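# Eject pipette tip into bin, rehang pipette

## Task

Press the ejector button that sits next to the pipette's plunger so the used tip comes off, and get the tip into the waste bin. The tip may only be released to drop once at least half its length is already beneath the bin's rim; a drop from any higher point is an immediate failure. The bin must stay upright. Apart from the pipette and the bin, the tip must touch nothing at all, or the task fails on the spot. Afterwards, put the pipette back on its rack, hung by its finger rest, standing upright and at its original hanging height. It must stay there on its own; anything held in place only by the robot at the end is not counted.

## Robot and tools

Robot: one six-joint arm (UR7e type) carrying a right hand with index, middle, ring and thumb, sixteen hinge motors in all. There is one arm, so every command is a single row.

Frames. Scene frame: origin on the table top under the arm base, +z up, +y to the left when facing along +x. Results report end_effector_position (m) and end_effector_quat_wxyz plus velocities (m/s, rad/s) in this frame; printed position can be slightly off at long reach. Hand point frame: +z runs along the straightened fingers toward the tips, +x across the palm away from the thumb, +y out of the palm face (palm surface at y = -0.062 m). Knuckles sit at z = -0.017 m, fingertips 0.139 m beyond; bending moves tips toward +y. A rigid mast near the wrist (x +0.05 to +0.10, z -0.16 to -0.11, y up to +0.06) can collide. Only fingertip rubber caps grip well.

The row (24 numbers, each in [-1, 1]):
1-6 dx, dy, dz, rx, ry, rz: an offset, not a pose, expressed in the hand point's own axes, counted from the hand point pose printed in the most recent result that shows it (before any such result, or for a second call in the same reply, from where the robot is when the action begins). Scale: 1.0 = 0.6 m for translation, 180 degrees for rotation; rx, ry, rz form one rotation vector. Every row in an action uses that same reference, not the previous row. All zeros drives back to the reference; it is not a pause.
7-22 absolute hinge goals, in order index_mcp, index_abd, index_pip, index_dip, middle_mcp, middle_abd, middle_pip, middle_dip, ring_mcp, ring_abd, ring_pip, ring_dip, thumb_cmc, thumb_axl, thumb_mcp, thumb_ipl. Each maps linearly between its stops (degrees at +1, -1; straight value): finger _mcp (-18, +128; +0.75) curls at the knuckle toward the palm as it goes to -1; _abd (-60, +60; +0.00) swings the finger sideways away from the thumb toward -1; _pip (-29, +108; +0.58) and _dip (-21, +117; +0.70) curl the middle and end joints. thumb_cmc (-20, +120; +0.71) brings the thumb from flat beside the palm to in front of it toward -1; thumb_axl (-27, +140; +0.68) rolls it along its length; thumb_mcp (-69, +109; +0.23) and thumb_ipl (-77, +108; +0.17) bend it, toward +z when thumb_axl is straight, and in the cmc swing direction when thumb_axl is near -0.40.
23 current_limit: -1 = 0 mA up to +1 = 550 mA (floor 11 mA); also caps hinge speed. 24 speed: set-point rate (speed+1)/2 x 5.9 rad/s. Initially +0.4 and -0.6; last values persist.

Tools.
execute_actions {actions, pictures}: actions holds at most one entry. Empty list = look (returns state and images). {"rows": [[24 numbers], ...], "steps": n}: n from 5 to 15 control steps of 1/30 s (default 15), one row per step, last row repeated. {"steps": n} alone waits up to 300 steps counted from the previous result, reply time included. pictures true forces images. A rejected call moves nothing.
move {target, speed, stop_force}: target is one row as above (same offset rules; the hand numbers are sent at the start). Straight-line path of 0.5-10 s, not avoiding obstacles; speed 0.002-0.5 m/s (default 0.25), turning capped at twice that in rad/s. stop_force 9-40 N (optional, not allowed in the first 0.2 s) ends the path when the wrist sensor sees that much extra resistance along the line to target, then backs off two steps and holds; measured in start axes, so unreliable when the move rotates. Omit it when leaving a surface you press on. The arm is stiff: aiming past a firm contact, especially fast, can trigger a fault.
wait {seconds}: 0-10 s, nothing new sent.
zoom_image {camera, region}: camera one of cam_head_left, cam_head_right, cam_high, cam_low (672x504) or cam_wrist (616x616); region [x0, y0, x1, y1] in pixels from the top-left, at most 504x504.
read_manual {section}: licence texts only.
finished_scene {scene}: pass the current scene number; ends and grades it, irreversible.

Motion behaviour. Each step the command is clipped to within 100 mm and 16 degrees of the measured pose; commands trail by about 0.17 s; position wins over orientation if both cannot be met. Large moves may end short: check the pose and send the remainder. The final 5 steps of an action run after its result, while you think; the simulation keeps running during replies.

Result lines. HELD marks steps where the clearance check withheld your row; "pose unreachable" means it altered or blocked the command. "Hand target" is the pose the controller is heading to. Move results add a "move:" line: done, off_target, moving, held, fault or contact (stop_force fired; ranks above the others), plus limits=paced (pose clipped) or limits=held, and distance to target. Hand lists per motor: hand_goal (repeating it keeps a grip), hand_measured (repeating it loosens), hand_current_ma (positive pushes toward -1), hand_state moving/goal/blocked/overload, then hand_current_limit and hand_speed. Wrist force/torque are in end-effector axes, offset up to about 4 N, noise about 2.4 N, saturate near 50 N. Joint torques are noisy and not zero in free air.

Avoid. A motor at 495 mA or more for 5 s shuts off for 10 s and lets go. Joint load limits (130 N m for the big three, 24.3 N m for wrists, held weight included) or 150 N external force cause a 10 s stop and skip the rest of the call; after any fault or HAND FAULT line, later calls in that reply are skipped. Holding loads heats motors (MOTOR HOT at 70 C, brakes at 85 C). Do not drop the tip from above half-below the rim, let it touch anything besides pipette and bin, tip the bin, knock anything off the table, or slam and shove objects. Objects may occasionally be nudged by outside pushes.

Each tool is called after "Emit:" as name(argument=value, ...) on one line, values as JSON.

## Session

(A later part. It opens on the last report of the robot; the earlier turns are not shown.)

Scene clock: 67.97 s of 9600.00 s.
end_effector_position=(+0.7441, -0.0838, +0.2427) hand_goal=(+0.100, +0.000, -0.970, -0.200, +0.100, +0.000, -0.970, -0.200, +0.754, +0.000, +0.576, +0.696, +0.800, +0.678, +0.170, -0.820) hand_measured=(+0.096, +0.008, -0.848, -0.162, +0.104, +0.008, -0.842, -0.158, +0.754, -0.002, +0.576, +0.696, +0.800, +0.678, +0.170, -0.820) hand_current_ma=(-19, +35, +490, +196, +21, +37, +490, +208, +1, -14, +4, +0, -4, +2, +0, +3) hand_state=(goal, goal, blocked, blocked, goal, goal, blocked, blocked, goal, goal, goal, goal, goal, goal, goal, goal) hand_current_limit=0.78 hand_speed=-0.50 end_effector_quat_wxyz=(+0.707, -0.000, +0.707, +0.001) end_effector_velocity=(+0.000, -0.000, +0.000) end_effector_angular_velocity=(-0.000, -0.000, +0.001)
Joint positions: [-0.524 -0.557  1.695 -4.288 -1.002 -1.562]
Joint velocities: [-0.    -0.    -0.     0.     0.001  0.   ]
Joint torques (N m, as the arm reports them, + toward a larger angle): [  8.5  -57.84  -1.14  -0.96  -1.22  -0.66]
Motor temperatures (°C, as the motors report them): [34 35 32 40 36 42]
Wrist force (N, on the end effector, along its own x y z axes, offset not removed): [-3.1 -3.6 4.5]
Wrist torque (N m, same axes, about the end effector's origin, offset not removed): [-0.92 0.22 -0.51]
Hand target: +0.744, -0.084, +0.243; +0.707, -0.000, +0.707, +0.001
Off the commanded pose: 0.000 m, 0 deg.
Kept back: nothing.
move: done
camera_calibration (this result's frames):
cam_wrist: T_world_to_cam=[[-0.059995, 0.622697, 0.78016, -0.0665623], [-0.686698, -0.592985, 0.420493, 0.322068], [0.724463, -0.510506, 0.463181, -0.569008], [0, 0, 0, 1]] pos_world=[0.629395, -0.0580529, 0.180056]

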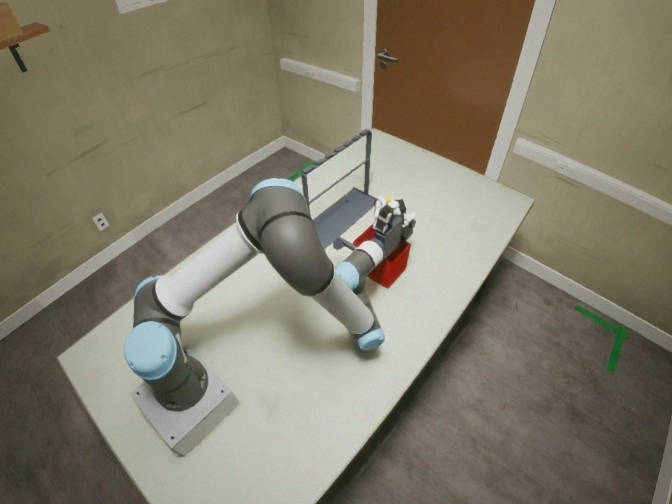

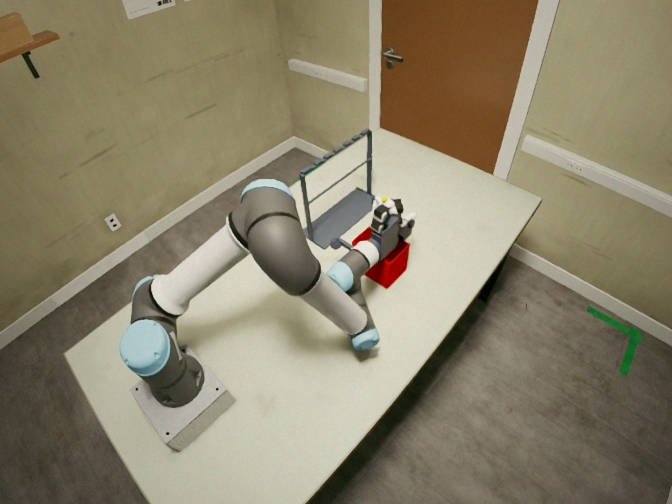

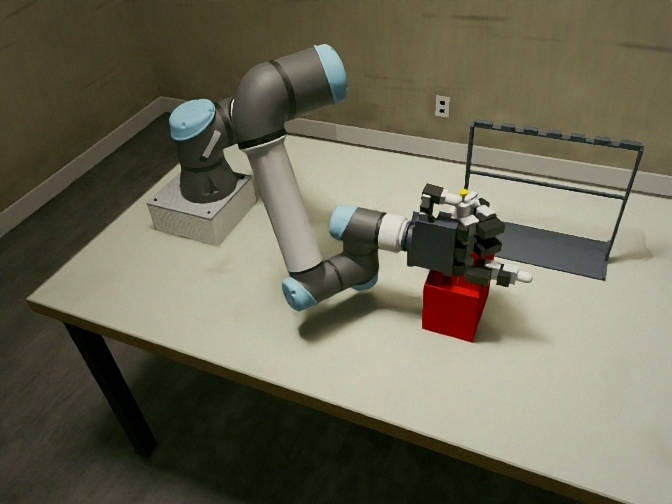

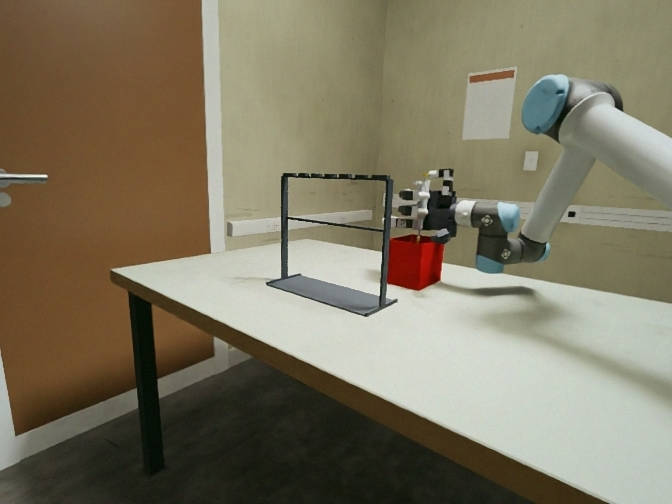

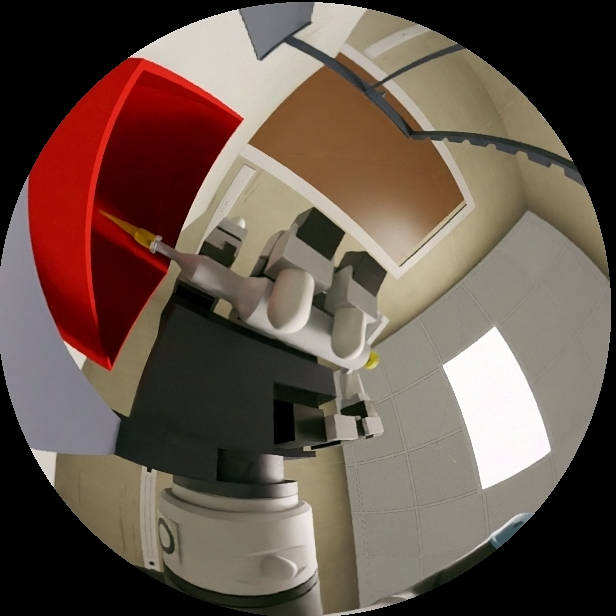

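Emit:
move(target=[0,0,0,0,0,0, 0.1,0,-0.97,-0.2, 0.1,0,-0.97,-0.2, 0.754,0,0.576,0.696, 0.75,0.678,0.17,-1.0, 0.78,-0.7])

Emit:
zoom_image(camera="cam_high", region=[430, 176, 500, 232])

Emit:
zoom_image(camera="cam_low", region=[408, 166, 448, 196])

Emit:
zoom_image(camera="cam_wrist", region=[310, 310, 410, 430])

Emit:
zoom_image(camera="cam_wrist", region=[90, 200, 210, 290])

Scene clock: 69.70 s of 9600.00 s.
end_effector_position=(+0.7441, -0.0838, +0.2427) hand_goal=(+0.100, +0.000, -0.970, -0.200, +0.100, +0.000, -0.970, -0.200, +0.754, +0.000, +0.576, +0.696, +0.750, +0.678, +0.170, -1.000) hand_measured=(+0.096, +0.008, -0.850, -0.162, +0.108, +0.008, -0.842, -0.158, +0.754, -0.002, +0.576, +0.696, +0.756, +0.682, +0.188, -0.946) hand_current_ma=(-19, +35, +490, +196, +38, +37, +489, +208, +1, -14, +4, +0, +32, +20, +126, +363) hand_state=(goal, goal, blocked, blocked, goal, goal, blocked, blocked, goal, goal, goal, goal, goal, goal, goal, blocked) hand_current_limit=0.78 hand_speed=-0.70 end_effector_quat_wxyz=(+0.707, -0.000, +0.707, +0.001) end_effector_velocity=(-0.000, -0.000, -0.000) end_effector_angular_velocity=(+0.000, +0.000, +0.001)
Joint positions: [-0.524 -0.557  1.695 -4.288 -1.002 -1.562]
Joint velocities: [-0.001  0.     0.001 -0.     0.001 -0.   ]
Joint torques (N m, as the arm reports them, + toward a larger angle): [  8.68 -58.02   0.34  -0.8   -1.06  -0.48]
Motor temperatures (°C, as the motors report them): [34 35 32 40 36 42]
Wrist force (N, on the end effector, along its own x y z axes, offset not removed): [1.6 -0.1 4.5]
Wrist torque (N m, same axes, about the end effector's origin, offset not removed): [-0.38 -0.14 -0.33]
Hand target: +0.744, -0.084, +0.243; +0.707, -0.000, +0.707, +0.001
Off the commanded pose: 0.000 m, 0 deg.
Kept back: nothing.
move: done
camera_calibration (this result's frames):
cam_wrist: T_world_to_cam=[[-0.0599948, 0.622697, 0.78016, -0.0665624], [-0.686698, -0.592985, 0.420493, 0.322068], [0.724463, -0.510507, 0.463181, -0.569008], [0, 0, 0, 1]] pos_world=[0.629395, -0.058053, 0.180056]

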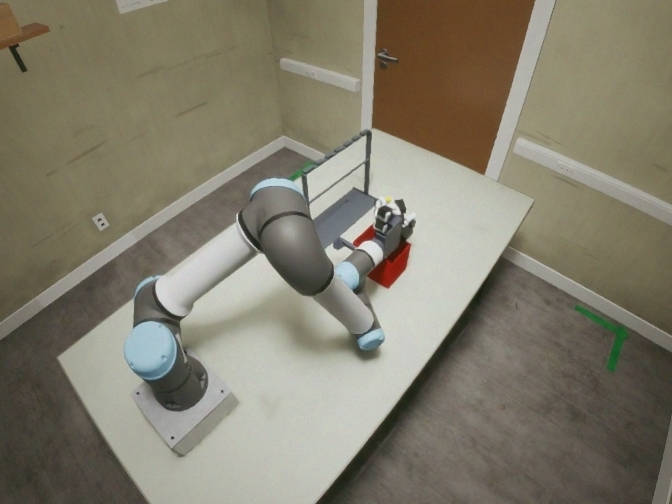

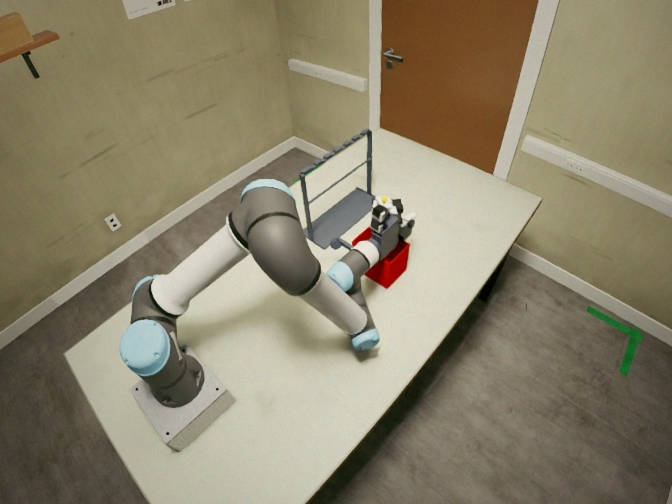

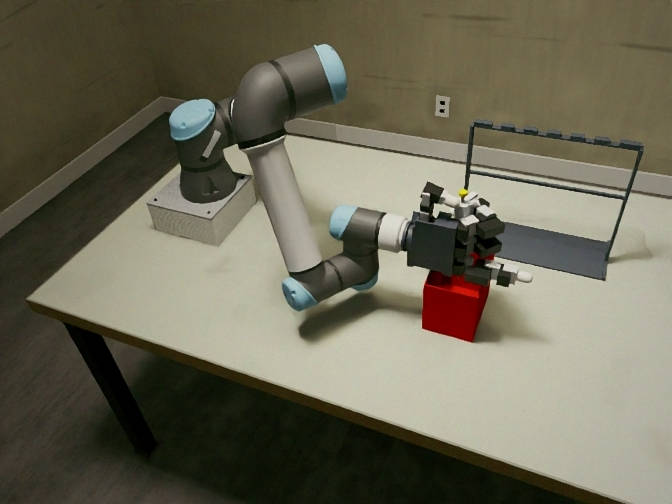

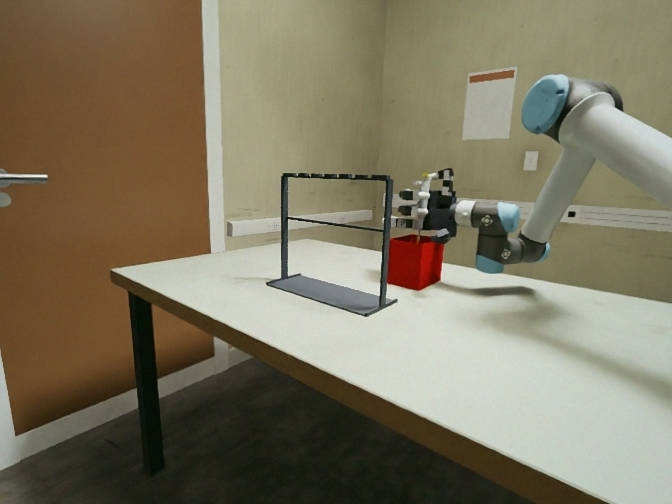

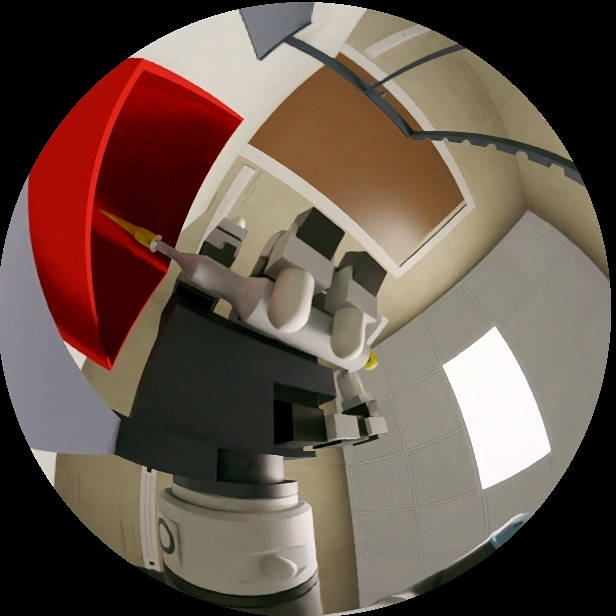

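Region (430, 176, 500, 232) of cam_high's 672x504 image, scaled by 7.200, with more detail than that image has; it fills the top 403 rows of this view, and the rest is white.

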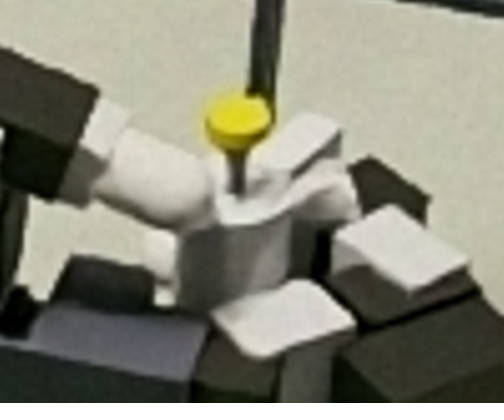

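Region (408, 166, 448, 196) of cam_low's 672x504 image, scaled by 12.600, with more detail than that image has; it fills the top 378 rows of this view, and the rest is white.

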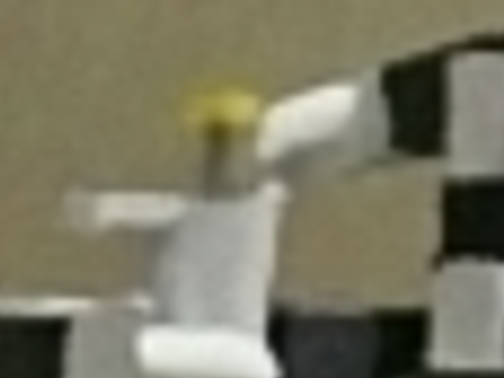

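Region (310, 310, 410, 430) of cam_wrist's 616x616 image, scaled by 4.200, with more detail than that image has.

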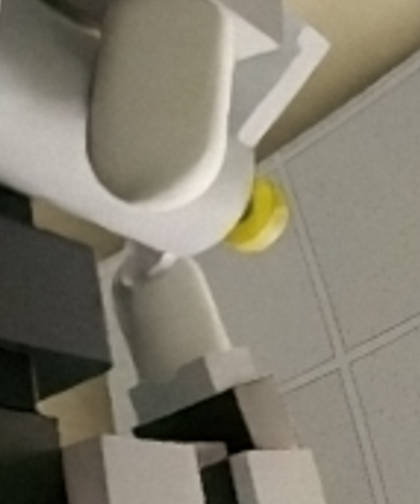

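Region (90, 200, 210, 290) of cam_wrist's 616x616 image, scaled by 4.200, with more detail than that image has; it fills the top 378 rows of this view, and the rest is white.

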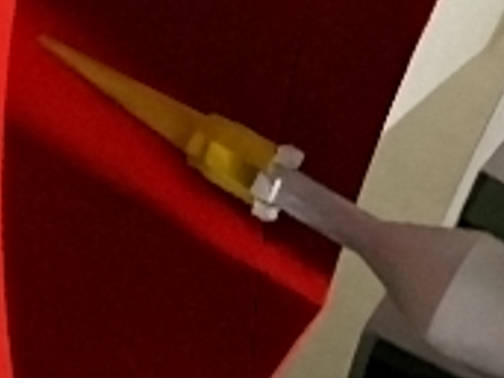

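Emit:
execute_actions(actions=[{"rows": [[0,0,0,0,0,0, 0.1,0,-0.97,-0.2, 0.1,0,-0.97,-0.2, 0.754,0,0.576,0.696, 0.74,0.678,0.05,-1.0, 1.0,-0.5]], "steps": 15}])

Emit:
execute_actions(actions=[{"rows": [[0,0,0,0,0,0, 0.1,0,-0.97,-0.2, 0.1,0,-0.97,-0.2, 0.754,0,0.576,0.696, 0.74,0.678,0.05,-1.0, 1.0,-0.5],[0,0,0,0,0,0, 0.1,0,-0.97,-0.2, 0.1,0,-0.97,-0.2, 0.754,0,0.576,0.696, 0.74,0.678,0.05,-1.0, 1.0,-0.5],[0,0,0,0,0,0, 0.1,0,-0.97,-0.2, 0.1,0,-0.97,-0.2, 0.754,0,0.576,0.696, 0.74,0.678,0.05,-1.0, 1.0,-0.5],[0,0,0,0,0,0, 0.1,0,-0.97,-0.2, 0.1,0,-0.97,-0.2, 0.754,0,0.576,0.696, 0.74,0.678,0.05,-1.0, 1.0,-0.5],[0,0,0,0,0,0, 0.1,0,-0.97,-0.2, 0.1,0,-0.97,-0.2, 0.754,0,0.576,0.696, 0.74,0.678,0.05,-1.0, 1.0,-0.5],[0,0,0,0,0,0, 0.1,0,-0.97,-0.2, 0.1,0,-0.97,-0.2, 0.754,0,0.576,0.696, 0.74,0.678,0.05,-1.0, 1.0,-0.5],[0,0,0,0,0,0, 0.1,0,-0.97,-0.2, 0.1,0,-0.97,-0.2, 0.754,0,0.576,0.696, 0.74,0.678,0.05,-1.0, 1.0,-0.5],[0,0,0,0,0,0, 0.1,0,-0.97,-0.2, 0.1,0,-0.97,-0.2, 0.754,0,0.576,0.696, 0.74,0.678,0.05,-1.0, 0.78,-0.5]], "steps": 8}], pictures=true)

Scene clock: 70.63 s of 9600.00 s.
end_effector_position=(+0.7441, -0.0838, +0.2427) hand_goal=(+0.100, +0.000, -0.970, -0.200, +0.100, +0.000, -0.970, -0.200, +0.754, +0.000, +0.576, +0.696, +0.740, +0.678, +0.050, -1.000) hand_measured=(+0.096, +0.008, -0.852, -0.162, +0.108, +0.008, -0.844, -0.158, +0.754, -0.002, +0.576, +0.696, +0.756, +0.682, +0.180, -0.946) hand_current_ma=(-19, +35, +550, +196, +38, +37, +550, +208, +1, -14, +4, +0, +84, +22, +550, +363) hand_state=(goal, goal, blocked, blocked, goal, goal, blocked, blocked, goal, goal, goal, goal, goal, goal, blocked, blocked) hand_current_limit=1.00 hand_speed=-0.50 end_effector_quat_wxyz=(+0.707, -0.000, +0.707, +0.001) end_effector_velocity=(-0.000, -0.000, -0.000) end_effector_angular_velocity=(+0.000, +0.000, +0.001)
Joint positions: [-0.524 -0.557  1.695 -4.288 -1.002 -1.562]
Joint velocities: [-0.001 -0.     0.    -0.     0.002  0.   ]
Joint torques (N m, as the arm reports them, + toward a larger angle): [  9.76 -58.48  -0.87  -1.03  -1.12  -0.65]
Motor temperatures (°C, as the motors report them): [34 35 32 40 36 42]
Wrist force (N, on the end effector, along its own x y z axes, offset not removed): [-1.4 -0.9 0.3]
Wrist torque (N m, same axes, about the end effector's origin, offset not removed): [0.02 0.51 -0.42]
Steps of this call (steps 1 to 18: nothing new was sent; steps 19 to 28: the first 10 steps of this action). Readings (end_effector_position | what the end effector reports):
19: (+0.7441, -0.0838, +0.2427) | hand_goal=(+0.100, +0.000, -0.970, -0.200, +0.100, +0.000, -0.970, -0.200, +0.754, +0.000, +0.576, +0.696, +0.740, +0.678, +0.050, -1.000) hand_measured=(+0.096, +0.008, -0.850, -0.162, +0.108, +0.008, -0.842, -0.158, +0.754, -0.002, +0.576, +0.696, +0.756, +0.682, +0.188, -0.946) hand_current_ma=(-19, +35, +489, +196, +38, +37, +490, +208, +1, -14, +4, +0, +32, +20, +126, +363) hand_state=(goal, goal, blocked, blocked, goal, goal, blocked, blocked, goal, goal, goal, goal, moving, goal, moving, blocked) hand_current_limit=1.00 hand_speed=-0.50
20: (+0.7441, -0.0838, +0.2427) | hand_goal=(+0.100, +0.000, -0.970, -0.200, +0.100, +0.000, -0.970, -0.200, +0.754, +0.000, +0.576, +0.696, +0.740, +0.678, +0.050, -1.000) hand_measured=(+0.096, +0.008, -0.850, -0.162, +0.108, +0.008, -0.844, -0.158, +0.754, -0.002, +0.576, +0.696, +0.756, +0.682, +0.188, -0.946) hand_current_ma=(-19, +35, +534, +196, +39, +37, +532, +208, +1, -14, +4, +0, +87, +20, +338, +363) hand_state=(goal, goal, moving, blocked, goal, goal, moving, blocked, goal, goal, goal, goal, moving, goal, moving, blocked) hand_current_limit=1.00 hand_speed=-0.50
22: (+0.7441, -0.0838, +0.2427) | hand_goal=(+0.100, +0.000, -0.970, -0.200, +0.100, +0.000, -0.970, -0.200, +0.754, +0.000, +0.576, +0.696, +0.740, +0.678, +0.050, -1.000) hand_measured=(+0.096, +0.008, -0.852, -0.162, +0.108, +0.008, -0.844, -0.158, +0.754, -0.002, +0.576, +0.696, +0.756, +0.682, +0.180, -0.946) hand_current_ma=(-19, +35, +550, +196, +38, +37, +550, +208, +1, -14, +4, +0, +84, +22, +550, +363) hand_state=(goal, goal, blocked, blocked, goal, goal, blocked, blocked, goal, goal, goal, goal, goal, goal, moving, blocked) hand_current_limit=1.00 hand_speed=-0.50
26: (+0.7441, -0.0838, +0.2427) | hand_goal=(+0.100, +0.000, -0.970, -0.200, +0.100, +0.000, -0.970, -0.200, +0.754, +0.000, +0.576, +0.696, +0.740, +0.678, +0.050, -1.000) hand_measured=(+0.096, +0.008, -0.852, -0.162, +0.108, +0.008, -0.844, -0.158, +0.754, -0.002, +0.576, +0.696, +0.756, +0.682, +0.180, -0.946) hand_current_ma=(-19, +35, +550, +196, +38, +37, +550, +208, +1, -14, +4, +0, +84, +22, +550, +363) hand_state=(goal, goal, blocked, blocked, goal, goal, blocked, blocked, goal, goal, goal, goal, goal, goal, blocked, blocked) hand_current_limit=1.00 hand_speed=-0.50
28: the state above

Scene clock: 70.90 s of 9600.00 s.
end_effector_position=(+0.7441, -0.0838, +0.2427) hand_goal=(+0.100, +0.000, -0.970, -0.200, +0.100, +0.000, -0.970, -0.200, +0.754, +0.000, +0.576, +0.696, +0.740, +0.678, +0.050, -1.000) hand_measured=(+0.096, +0.008, -0.852, -0.162, +0.108, +0.008, -0.844, -0.158, +0.754, -0.002, +0.576, +0.696, +0.756, +0.682, +0.180, -0.946) hand_current_ma=(-19, +35, +550, +196, +38, +37, +550, +208, +1, -14, +4, +0, +84, +22, +550, +363) hand_state=(goal, goal, blocked, blocked, goal, goal, blocked, blocked, goal, goal, goal, goal, goal, goal, blocked, blocked) hand_current_limit=1.00 hand_speed=-0.50 end_effector_quat_wxyz=(+0.707, -0.000, +0.707, +0.001) end_effector_velocity=(-0.000, +0.001, -0.001) end_effector_angular_velocity=(+0.002, +0.003, +0.001)
Joint positions: [-0.524 -0.557  1.695 -4.288 -1.002 -1.562]
Joint velocities: [ 0.001  0.     0.001  0.002  0.    -0.   ]
Joint torques (N m, as the arm reports them, + toward a larger angle): [  8.93 -57.72  -0.91  -0.97  -1.04  -0.53]
Motor temperatures (°C, as the motors report them): [34 35 32 40 36 42]
Wrist force (N, on the end effector, along its own x y z axes, offset not removed): [-4.2 0.8 -0.4]
Wrist torque (N m, same axes, about the end effector's origin, offset not removed): [-0.04 0.75 -0.59]
Off your previous action's commanded pose: 0.000 m, 0 deg at its last step (step 5 of this call).
Steps of this call (steps 1 to 5: the last 5 steps of your previous action; steps 6 to 8: the first 3 steps of this action, its rows measured from where the robot was after step 5). Readings (end_effector_position | what the end effector reports):
5: (+0.7441, -0.0838, +0.2427) | hand_goal=(+0.100, +0.000, -0.970, -0.200, +0.100, +0.000, -0.970, -0.200, +0.754, +0.000, +0.576, +0.696, +0.740, +0.678, +0.050, -1.000) hand_measured=(+0.096, +0.008, -0.852, -0.162, +0.108, +0.008, -0.844, -0.158, +0.754, -0.002, +0.576, +0.696, +0.756, +0.682, +0.180, -0.946) hand_current_ma=(-19, +35, +550, +196, +38, +37, +550, +208, +1, -14, +4, +0, +84, +22, +550, +363) hand_state=(goal, goal, blocked, blocked, goal, goal, blocked, blocked, goal, goal, goal, goal, goal, goal, blocked, blocked) hand_current_limit=1.00 hand_speed=-0.50
6: (+0.7441, -0.0838, +0.2427) | hand_goal=(+0.100, +0.000, -0.970, -0.200, +0.100, +0.000, -0.970, -0.200, +0.754, +0.000, +0.576, +0.696, +0.740, +0.678, +0.050, -1.000) hand_measured=(+0.096, +0.008, -0.852, -0.162, +0.108, +0.008, -0.844, -0.158, +0.754, -0.002, +0.576, +0.696, +0.756, +0.682, +0.180, -0.946) hand_current_ma=(-19, +35, +550, +196, +38, +37, +550, +208, +1, -14, +4, +0, +84, +22, +550, +363) hand_state=(goal, goal, blocked, blocked, goal, goal, blocked, blocked, goal, goal, goal, goal, goal, goal, blocked, blocked) hand_current_limit=1.00 hand_speed=-0.50
7: (+0.7441, -0.0838, +0.2427) | hand_goal=(+0.100, +0.000, -0.970, -0.200, +0.100, +0.000, -0.970, -0.200, +0.754, +0.000, +0.576, +0.696, +0.740, +0.678, +0.050, -1.000) hand_measured=(+0.096, +0.008, -0.852, -0.162, +0.108, +0.008, -0.844, -0.158, +0.754, -0.002, +0.576, +0.696, +0.756, +0.682, +0.180, -0.946) hand_current_ma=(-19, +35, +550, +196, +38, +37, +550, +208, +1, -14, +4, +0, +84, +22, +550, +363) hand_state=(goal, goal, blocked, blocked, goal, goal, blocked, blocked, goal, goal, goal, goal, goal, goal, blocked, blocked) hand_current_limit=1.00 hand_speed=-0.50
8: the state above
camera_calibration (this result's frames):
cam_wrist: T_world_to_cam=[[-0.0599948, 0.622697, 0.78016, -0.0665625], [-0.686698, -0.592985, 0.420493, 0.322068], [0.724463, -0.510507, 0.46318, -0.569009], [0, 0, 0, 1]] pos_world=[0.629395, -0.058053, 0.180056]

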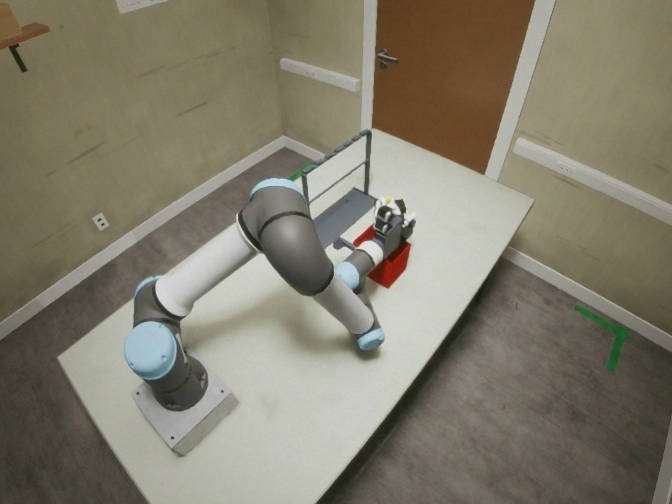

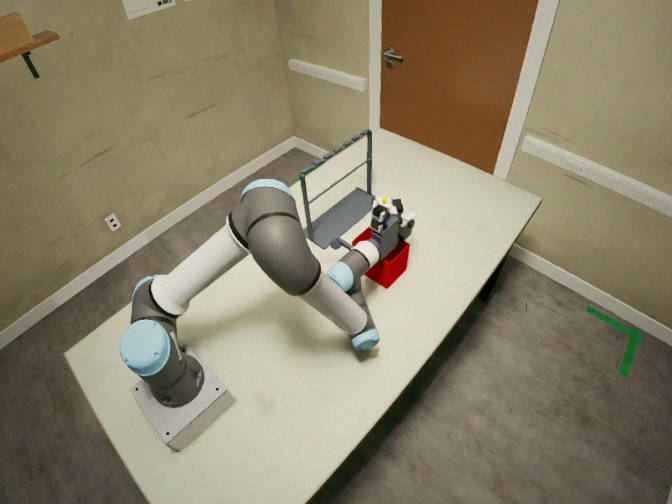

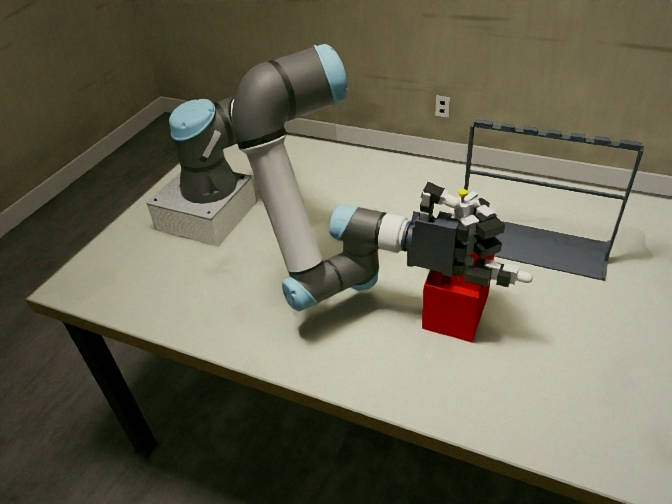

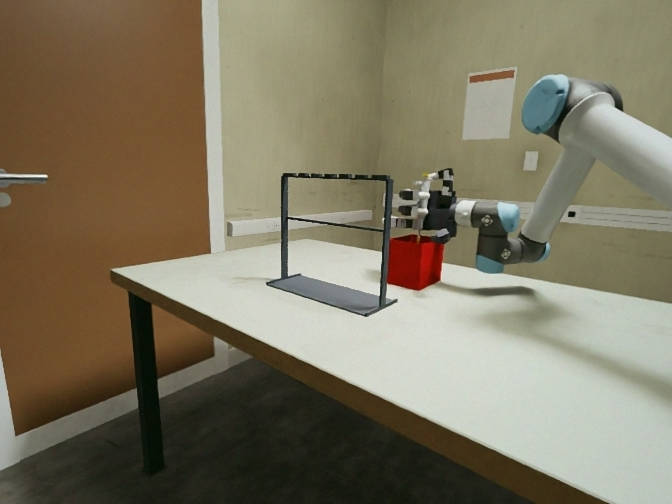

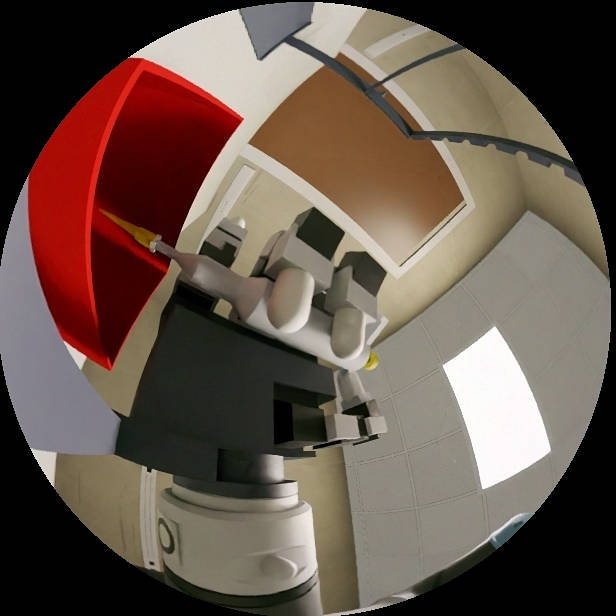

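Emit:
execute_actions(actions=[{"rows": [[0,0,0,0,0,0, 0.1,-0.2,-0.97,-0.3, 0.1,-0.2,-0.97,-0.3, 0.754,0,0.576,0.696, 0.74,0.678,0.05,-1.0, 1.0,-0.8]], "steps": 15}])

Emit:
execute_actions(actions=[{"rows": [[0,0,0,0,0,0, 0.1,-0.2,-0.97,-0.3, 0.1,-0.2,-0.97,-0.3, 0.754,0,0.576,0.696, 0.74,0.678,0.05,-1.0, 1.0,-0.8],[0,0,0,0,0,0, 0.1,-0.2,-0.97,-0.3, 0.1,-0.2,-0.97,-0.3, 0.754,0,0.576,0.696, 0.74,0.678,0.05,-1.0, 1.0,-0.8],[0,0,0,0,0,0, 0.1,-0.2,-0.97,-0.3, 0.1,-0.2,-0.97,-0.3, 0.754,0,0.576,0.696, 0.74,0.678,0.05,-1.0, 1.0,-0.8],[0,0,0,0,0,0, 0.1,-0.2,-0.97,-0.3, 0.1,-0.2,-0.97,-0.3, 0.754,0,0.576,0.696, 0.74,0.678,0.05,-1.0, 1.0,-0.8],[0,0,0,0,0,0, 0.1,-0.2,-0.97,-0.3, 0.1,-0.2,-0.97,-0.3, 0.754,0,0.576,0.696, 0.74,0.678,0.05,-1.0, 1.0,-0.8],[0,0,0,0,0,0, 0.1,-0.2,-0.97,-0.3, 0.1,-0.2,-0.97,-0.3, 0.754,0,0.576,0.696, 0.74,0.678,0.05,-1.0, 1.0,-0.8],[0,0,0,0,0,0, 0.1,-0.2,-0.97,-0.3, 0.1,-0.2,-0.97,-0.3, 0.754,0,0.576,0.696, 0.74,0.678,0.05,-1.0, 1.0,-0.8],[0,0,0,0,0,0, 0.1,-0.2,-0.97,-0.3, 0.1,-0.2,-0.97,-0.3, 0.754,0,0.576,0.696, 0.74,0.678,0.05,-1.0, 1.0,-0.8],[0,0,0,0,0,0, 0.1,-0.2,-0.97,-0.3, 0.1,-0.2,-0.97,-0.3, 0.754,0,0.576,0.696, 0.74,0.678,0.05,-1.0, 1.0,-0.8],[0,0,0,0,0,0, 0.1,-0.2,-0.97,-0.3, 0.1,-0.2,-0.97,-0.3, 0.754,0,0.576,0.696, 0.74,0.678,0.05,-1.0, 1.0,-0.8],[0,0,0,0,0,0, 0.1,-0.2,-0.97,-0.3, 0.1,-0.2,-0.97,-0.3, 0.754,0,0.576,0.696, 0.74,0.678,0.05,-1.0, 1.0,-0.8],[0,0,0,0,0,0, 0.1,-0.2,-0.97,-0.3, 0.1,-0.2,-0.97,-0.3, 0.754,0,0.576,0.696, 0.74,0.678,0.05,-1.0, 0.78,-0.8]], "steps": 12}], pictures=true)

Scene clock: 73.20 s of 9600.00 s.
end_effector_position=(+0.7441, -0.0838, +0.2427) hand_goal=(+0.100, -0.200, -0.970, -0.300, +0.100, -0.200, -0.970, -0.300, +0.754, +0.000, +0.576, +0.696, +0.740, +0.678, +0.050, -1.000) hand_measured=(+0.100, -0.098, -0.852, -0.172, +0.108, -0.102, -0.844, -0.170, +0.754, -0.002, +0.576, +0.696, +0.756, +0.682, +0.180, -0.946) hand_current_ma=(+7, +218, +550, +544, +38, +202, +550, +546, +1, -14, +4, +0, +84, +26, +550, +363) hand_state=(goal, moving, blocked, moving, goal, moving, blocked, blocked, goal, goal, goal, goal, goal, goal, blocked, blocked) hand_current_limit=1.00 hand_speed=-0.80 end_effector_quat_wxyz=(+0.707, -0.000, +0.707, +0.001) end_effector_velocity=(-0.000, -0.000, -0.000) end_effector_angular_velocity=(+0.000, +0.000, +0.001)
Joint positions: [-0.524 -0.557  1.695 -4.288 -1.002 -1.562]
Joint velocities: [-0.     0.     0.     0.     0.001  0.   ]
Joint torques (N m, as the arm reports them, + toward a larger angle): [  8.77 -58.18  -0.53  -1.    -0.98  -0.38]
Motor temperatures (°C, as the motors report them): [34 35 32 40 36 42]
Wrist force (N, on the end effector, along its own x y z axes, offset not removed): [0.6 -0.8 2.1]
Wrist torque (N m, same axes, about the end effector's origin, offset not removed): [-0.20 0.17 -0.10]
Off your previous action's commanded pose: 0.000 m, 0 deg at its last step (step 5 of this call).
Steps of this call (steps 1 to 5: the last 5 steps of your previous action; steps 6 to 59: nothing new was sent; steps 60 to 69: the first 10 steps of this action). Readings (end_effector_position | what the end effector reports):
60: (+0.7441, -0.0838, +0.2427) | hand_goal=(+0.100, -0.200, -0.970, -0.300, +0.100, -0.200, -0.970, -0.300, +0.754, +0.000, +0.576, +0.696, +0.740, +0.678, +0.050, -1.000) hand_measured=(+0.096, +0.008, -0.852, -0.162, +0.108, +0.008, -0.844, -0.158, +0.754, -0.002, +0.576, +0.696, +0.756, +0.682, +0.180, -0.946) hand_current_ma=(-19, +35, +490, +196, +38, +37, +490, +208, +1, -14, +4, +0, +84, +22, +490, +363) hand_state=(goal, moving, blocked, moving, goal, moving, blocked, moving, goal, goal, goal, goal, goal, goal, blocked, blocked) hand_current_limit=1.00 hand_speed=-0.80
61: (+0.7441, -0.0838, +0.2427) | hand_goal=(+0.100, -0.200, -0.970, -0.300, +0.100, -0.200, -0.970, -0.300, +0.754, +0.000, +0.576, +0.696, +0.740, +0.678, +0.050, -1.000) hand_measured=(+0.096, +0.008, -0.852, -0.162, +0.108, +0.008, -0.844, -0.158, +0.754, -0.002, +0.576, +0.696, +0.756, +0.682, +0.180, -0.946) hand_current_ma=(-19, +111, +550, +285, +38, +120, +550, +297, +1, -14, +4, +0, +84, +22, +550, +363) hand_state=(goal, moving, moving, moving, goal, moving, moving, moving, goal, goal, goal, goal, goal, goal, moving, blocked) hand_current_limit=1.00 hand_speed=-0.80
63: (+0.7441, -0.0838, +0.2427) | hand_goal=(+0.100, -0.200, -0.970, -0.300, +0.100, -0.200, -0.970, -0.300, +0.754, +0.000, +0.576, +0.696, +0.740, +0.678, +0.050, -1.000) hand_measured=(+0.096, -0.004, -0.852, -0.162, +0.108, -0.004, -0.844, -0.162, +0.754, -0.002, +0.576, +0.696, +0.756, +0.682, +0.180, -0.946) hand_current_ma=(-10, +170, +550, +423, +38, +175, +550, +430, +1, -14, +4, +0, +84, +22, +550, +363) hand_state=(moving, moving, blocked, moving, goal, moving, blocked, moving, goal, goal, goal, goal, goal, goal, blocked, blocked) hand_current_limit=1.00 hand_speed=-0.80
67: (+0.7441, -0.0838, +0.2427) | hand_goal=(+0.100, -0.200, -0.970, -0.300, +0.100, -0.200, -0.970, -0.300, +0.754, +0.000, +0.576, +0.696, +0.740, +0.678, +0.050, -1.000) hand_measured=(+0.100, -0.060, -0.852, -0.170, +0.108, -0.064, -0.844, -0.168, +0.754, -0.002, +0.576, +0.696, +0.756, +0.682, +0.180, -0.946) hand_current_ma=(+3, +221, +550, +546, +38, +208, +550, +547, +1, -14, +4, +0, +84, +25, +550, +363) hand_state=(goal, moving, blocked, moving, goal, moving, blocked, blocked, goal, goal, goal, goal, goal, goal, blocked, blocked) hand_current_limit=1.00 hand_speed=-0.80
69: the state above

Scene clock: 73.60 s of 9600.00 s.
end_effector_position=(+0.7441, -0.0838, +0.2427) hand_goal=(+0.100, -0.200, -0.970, -0.300, +0.100, -0.200, -0.970, -0.300, +0.754, +0.000, +0.576, +0.696, +0.740, +0.678, +0.050, -1.000) hand_measured=(+0.102, -0.156, -0.852, -0.174, +0.108, -0.162, -0.844, -0.172, +0.754, -0.002, +0.576, +0.696, +0.756, +0.682, +0.180, -0.946) hand_current_ma=(+9, +192, +550, +550, +38, +175, +550, +550, +1, -14, +4, +0, +84, +26, +550, +363) hand_state=(goal, blocked, blocked, blocked, goal, blocked, blocked, blocked, goal, goal, goal, goal, goal, goal, blocked, blocked) hand_current_limit=1.00 hand_speed=-0.80 end_effector_quat_wxyz=(+0.707, -0.000, +0.707, +0.001) end_effector_velocity=(+0.000, +0.000, +0.000) end_effector_angular_velocity=(-0.000, -0.001, +0.001)
Joint positions: [-0.524 -0.557  1.695 -4.288 -1.002 -1.562]
Joint velocities: [ 0.    -0.    -0.001  0.     0.001  0.   ]
Joint torques (N m, as the arm reports them, + toward a larger angle): [  8.7  -58.42  -1.12  -0.9   -1.1   -0.6 ]
Motor temperatures (°C, as the motors report them): [34 35 32 40 36 42]
Wrist force (N, on the end effector, along its own x y z axes, offset not removed): [-4.2 -1.8 1.5]
Wrist torque (N m, same axes, about the end effector's origin, offset not removed): [-0.26 0.59 -0.73]
Off your previous action's commanded pose: 0.000 m, 0 deg at its last step (step 5 of this call).
Steps of this call (steps 1 to 5: the last 5 steps of your previous action; steps 6 to 12: the first 7 steps of this action, its rows measured from where the robot was after step 5). Readings (end_effector_position | what the end effector reports):
5: (+0.7441, -0.0838, +0.2427) | hand_goal=(+0.100, -0.200, -0.970, -0.300, +0.100, -0.200, -0.970, -0.300, +0.754, +0.000, +0.576, +0.696, +0.740, +0.678, +0.050, -1.000) hand_measured=(+0.102, -0.156, -0.852, -0.174, +0.108, -0.162, -0.844, -0.172, +0.754, -0.002, +0.576, +0.696, +0.756, +0.682, +0.180, -0.946) hand_current_ma=(+9, +190, +550, +550, +38, +173, +550, +550, +1, -14, +4, +0, +84, +26, +550, +363) hand_state=(goal, moving, blocked, blocked, goal, moving, blocked, blocked, goal, goal, goal, goal, goal, goal, blocked, blocked) hand_current_limit=1.00 hand_speed=-0.80
6: (+0.7441, -0.0838, +0.2427) | hand_goal=(+0.100, -0.200, -0.970, -0.300, +0.100, -0.200, -0.970, -0.300, +0.754, +0.000, +0.576, +0.696, +0.740, +0.678, +0.050, -1.000) hand_measured=(+0.102, -0.156, -0.852, -0.174, +0.108, -0.162, -0.844, -0.172, +0.754, -0.002, +0.576, +0.696, +0.756, +0.682, +0.180, -0.946) hand_current_ma=(+9, +192, +550, +550, +38, +174, +550, +550, +1, -14, +4, +0, +84, +26, +550, +363) hand_state=(goal, blocked, blocked, blocked, goal, blocked, blocked, blocked, goal, goal, goal, goal, goal, goal, blocked, blocked) hand_current_limit=1.00 hand_speed=-0.80
7: (+0.7441, -0.0838, +0.2427) | hand_goal=(+0.100, -0.200, -0.970, -0.300, +0.100, -0.200, -0.970, -0.300, +0.754, +0.000, +0.576, +0.696, +0.740, +0.678, +0.050, -1.000) hand_measured=(+0.102, -0.156, -0.852, -0.174, +0.108, -0.162, -0.844, -0.172, +0.754, -0.002, +0.576, +0.696, +0.756, +0.682, +0.180, -0.946) hand_current_ma=(+9, +192, +550, +550, +38, +175, +550, +550, +1, -14, +4, +0, +84, +26, +550, +363) hand_state=(goal, blocked, blocked, blocked, goal, blocked, blocked, blocked, goal, goal, goal, goal, goal, goal, blocked, blocked) hand_current_limit=1.00 hand_speed=-0.80
9: (+0.7441, -0.0838, +0.2427) | hand_goal=(+0.100, -0.200, -0.970, -0.300, +0.100, -0.200, -0.970, -0.300, +0.754, +0.000, +0.576, +0.696, +0.740, +0.678, +0.050, -1.000) hand_measured=(+0.102, -0.156, -0.852, -0.174, +0.108, -0.162, -0.844, -0.172, +0.754, -0.002, +0.576, +0.696, +0.756, +0.682, +0.180, -0.946) hand_current_ma=(+9, +192, +550, +550, +38, +175, +550, +550, +1, -14, +4, +0, +84, +26, +550, +363) hand_state=(goal, blocked, blocked, blocked, goal, blocked, blocked, blocked, goal, goal, goal, goal, goal, goal, blocked, blocked) hand_current_limit=1.00 hand_speed=-0.80
12: the state above
camera_calibration (this result's frames):
cam_wrist: T_world_to_cam=[[-0.0599949, 0.622697, 0.78016, -0.0665624], [-0.686698, -0.592985, 0.420493, 0.322068], [0.724463, -0.510507, 0.463181, -0.569008], [0, 0, 0, 1]] pos_world=[0.629395, -0.058053, 0.180056]

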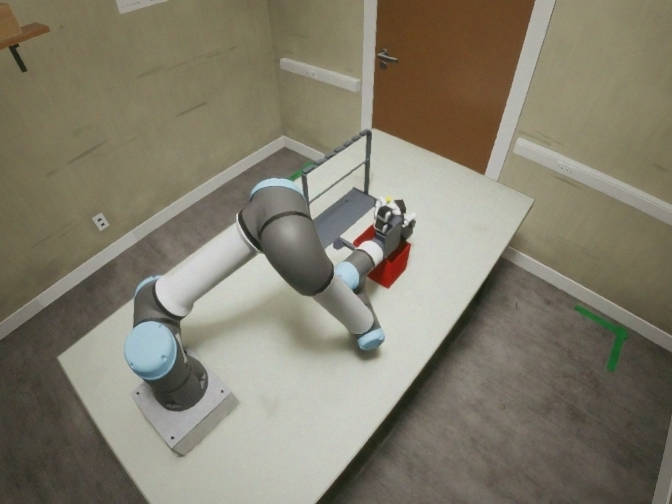

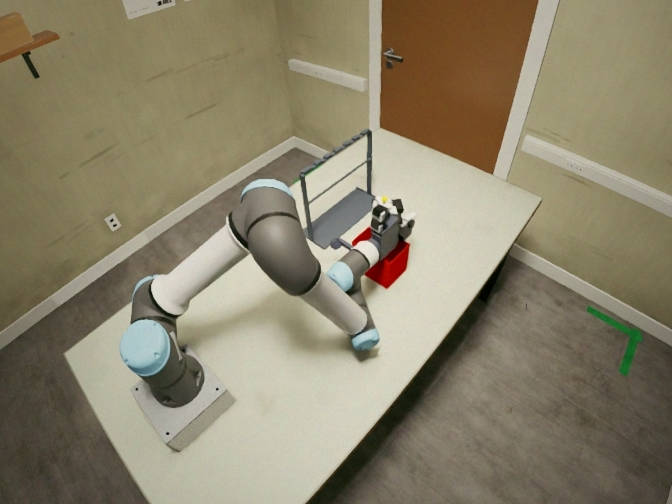

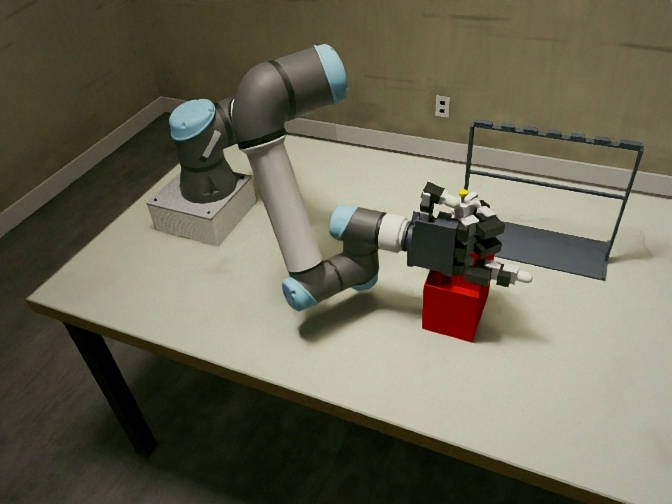

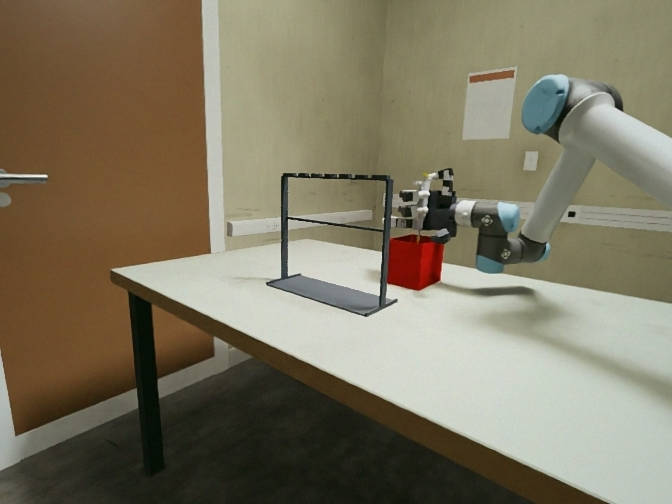

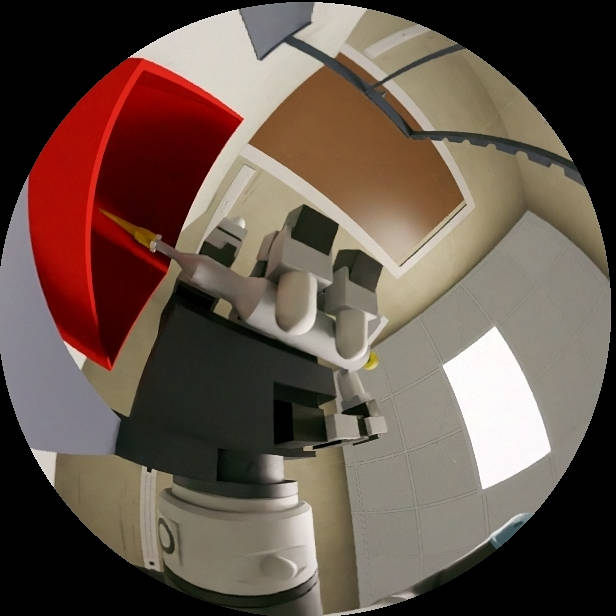

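Emit:
move(target=[0,0,0,0,0,0, 0.1,0.1,-0.87,-0.19, 0.1,0.1,-0.86,-0.19, 0.754,0,0.576,0.696, 0.74,0.678,0.0,-1.0, 0.78,-0.9])

Emit:
zoom_image(camera="cam_low", region=[390, 160, 460, 230])

Emit:
zoom_image(camera="cam_high", region=[430, 176, 500, 232])

Scene clock: 78.20 s of 9600.00 s.
end_effector_position=(+0.7441, -0.0838, +0.2427) hand_goal=(+0.100, +0.100, -0.870, -0.190, +0.100, +0.100, -0.860, -0.190, +0.754, +0.000, +0.576, +0.696, +0.740, +0.678, +0.000, -1.000) hand_measured=(+0.102, +0.102, -0.840, -0.172, +0.104, +0.102, -0.832, -0.172, +0.754, -0.002, +0.576, +0.696, +0.756, +0.682, +0.118, -0.956) hand_current_ma=(+11, +8, +149, +90, +18, +12, +141, +96, +1, -14, +4, +0, +82, +27, +489, +297) hand_state=(goal, goal, blocked, goal, goal, goal, blocked, goal, goal, goal, goal, goal, goal, goal, blocked, blocked) hand_current_limit=0.78 hand_speed=-0.90 end_effector_quat_wxyz=(+0.707, -0.000, +0.707, +0.001) end_effector_velocity=(-0.000, -0.000, -0.000) end_effector_angular_velocity=(-0.000, -0.000, +0.001)
Joint positions: [-0.524 -0.557  1.695 -4.288 -1.002 -1.562]
Joint velocities: [-0.001  0.     0.    -0.001  0.002 -0.   ]
Joint torques (N m, as the arm reports them, + toward a larger angle): [  8.73 -57.67  -0.59  -0.99  -0.9   -0.48]
Motor temperatures (°C, as the motors report them): [34 35 32 40 36 42]
Wrist force (N, on the end effector, along its own x y z axes, offset not removed): [3.8 -0.3 1.4]
Wrist torque (N m, same axes, about the end effector's origin, offset not removed): [-0.32 -0.42 0.01]
Hand target: +0.744, -0.084, +0.243; +0.707, -0.000, +0.707, +0.001
Off your previous action's commanded pose: 0.000 m, 0 deg at its last step (step 5 of this call).
Off the commanded pose: 0.000 m, 0 deg.
Kept back: nothing.
move: done
camera_calibration (this result's frames):
cam_wrist: T_world_to_cam=[[-0.059995, 0.622697, 0.78016, -0.0665624], [-0.686698, -0.592985, 0.420493, 0.322068], [0.724463, -0.510507, 0.463181, -0.569009], [0, 0, 0, 1]] pos_world=[0.629395, -0.058053, 0.180056]

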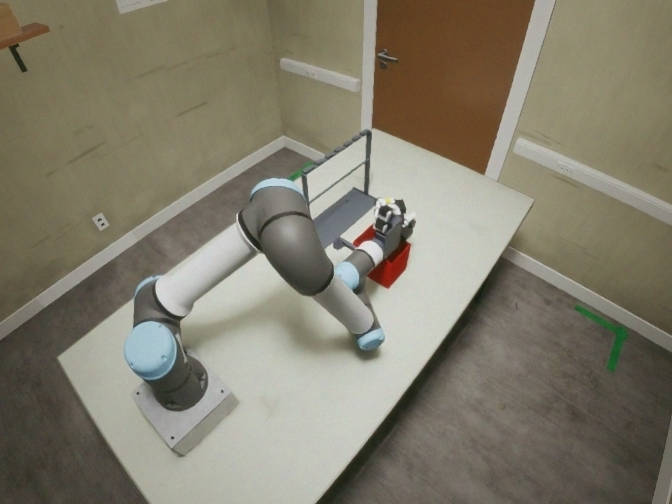

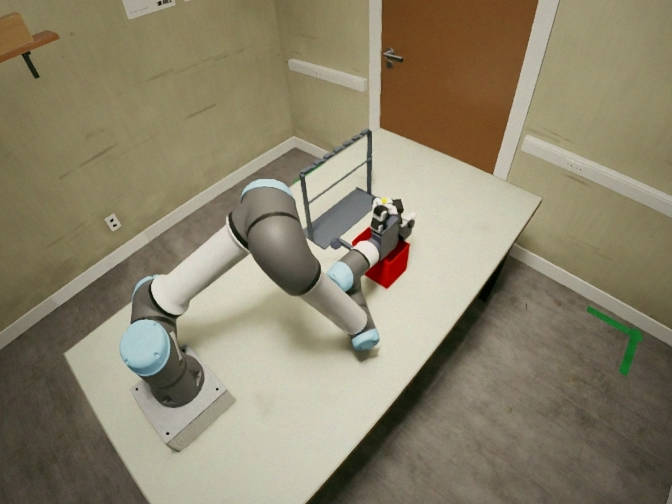

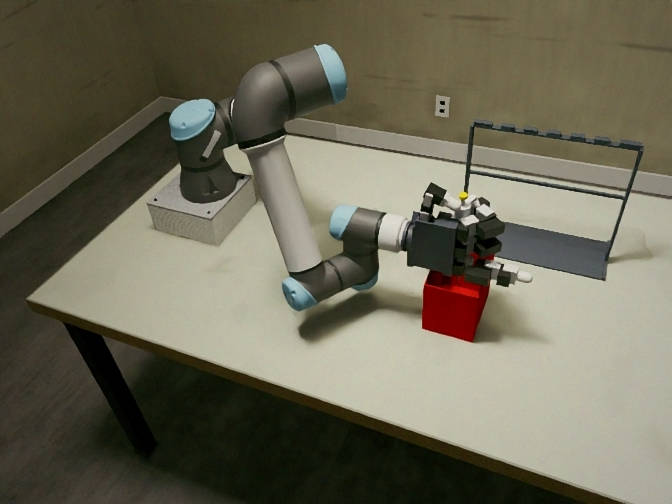

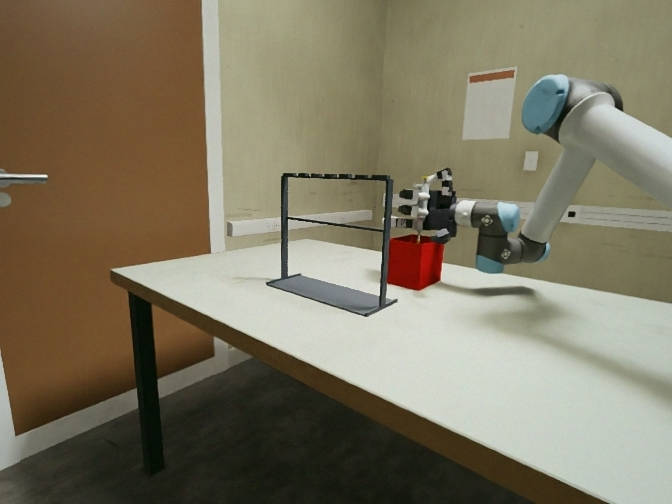

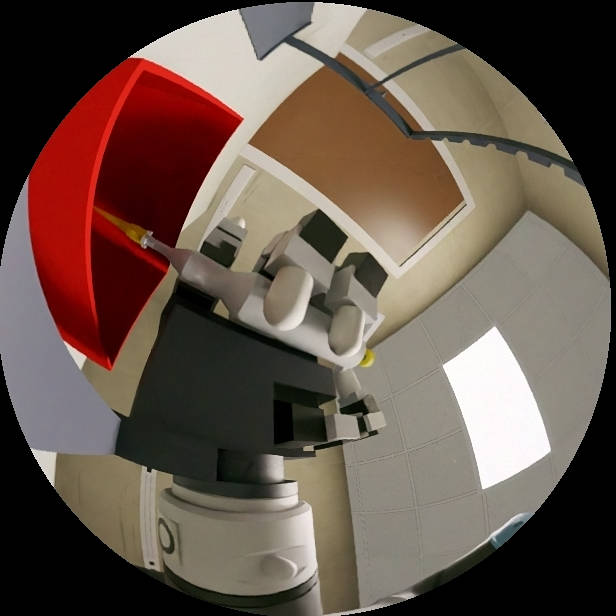

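Region (390, 160, 460, 230) of cam_low's 672x504 image, scaled by 7.200, with more detail than that image has.

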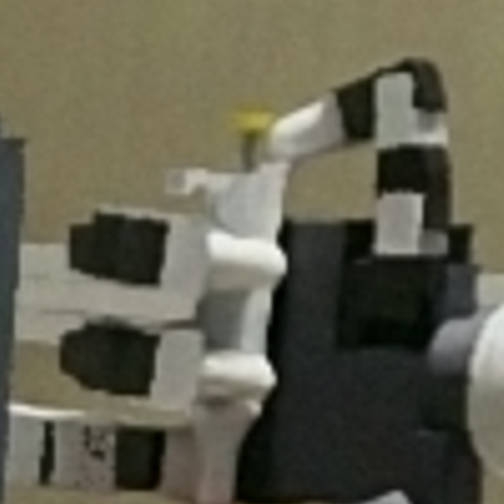

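Region (430, 176, 500, 232) of cam_high's 672x504 image, scaled by 7.200, with more detail than that image has; it fills the top 403 rows of this view, and the rest is white.

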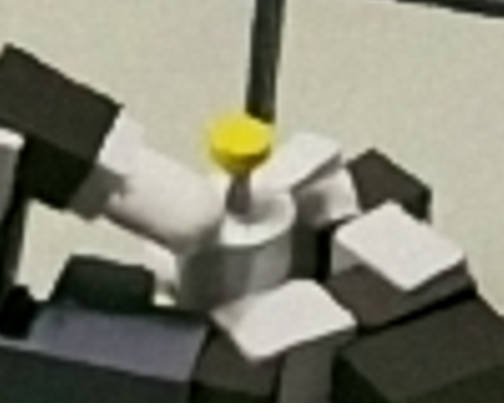

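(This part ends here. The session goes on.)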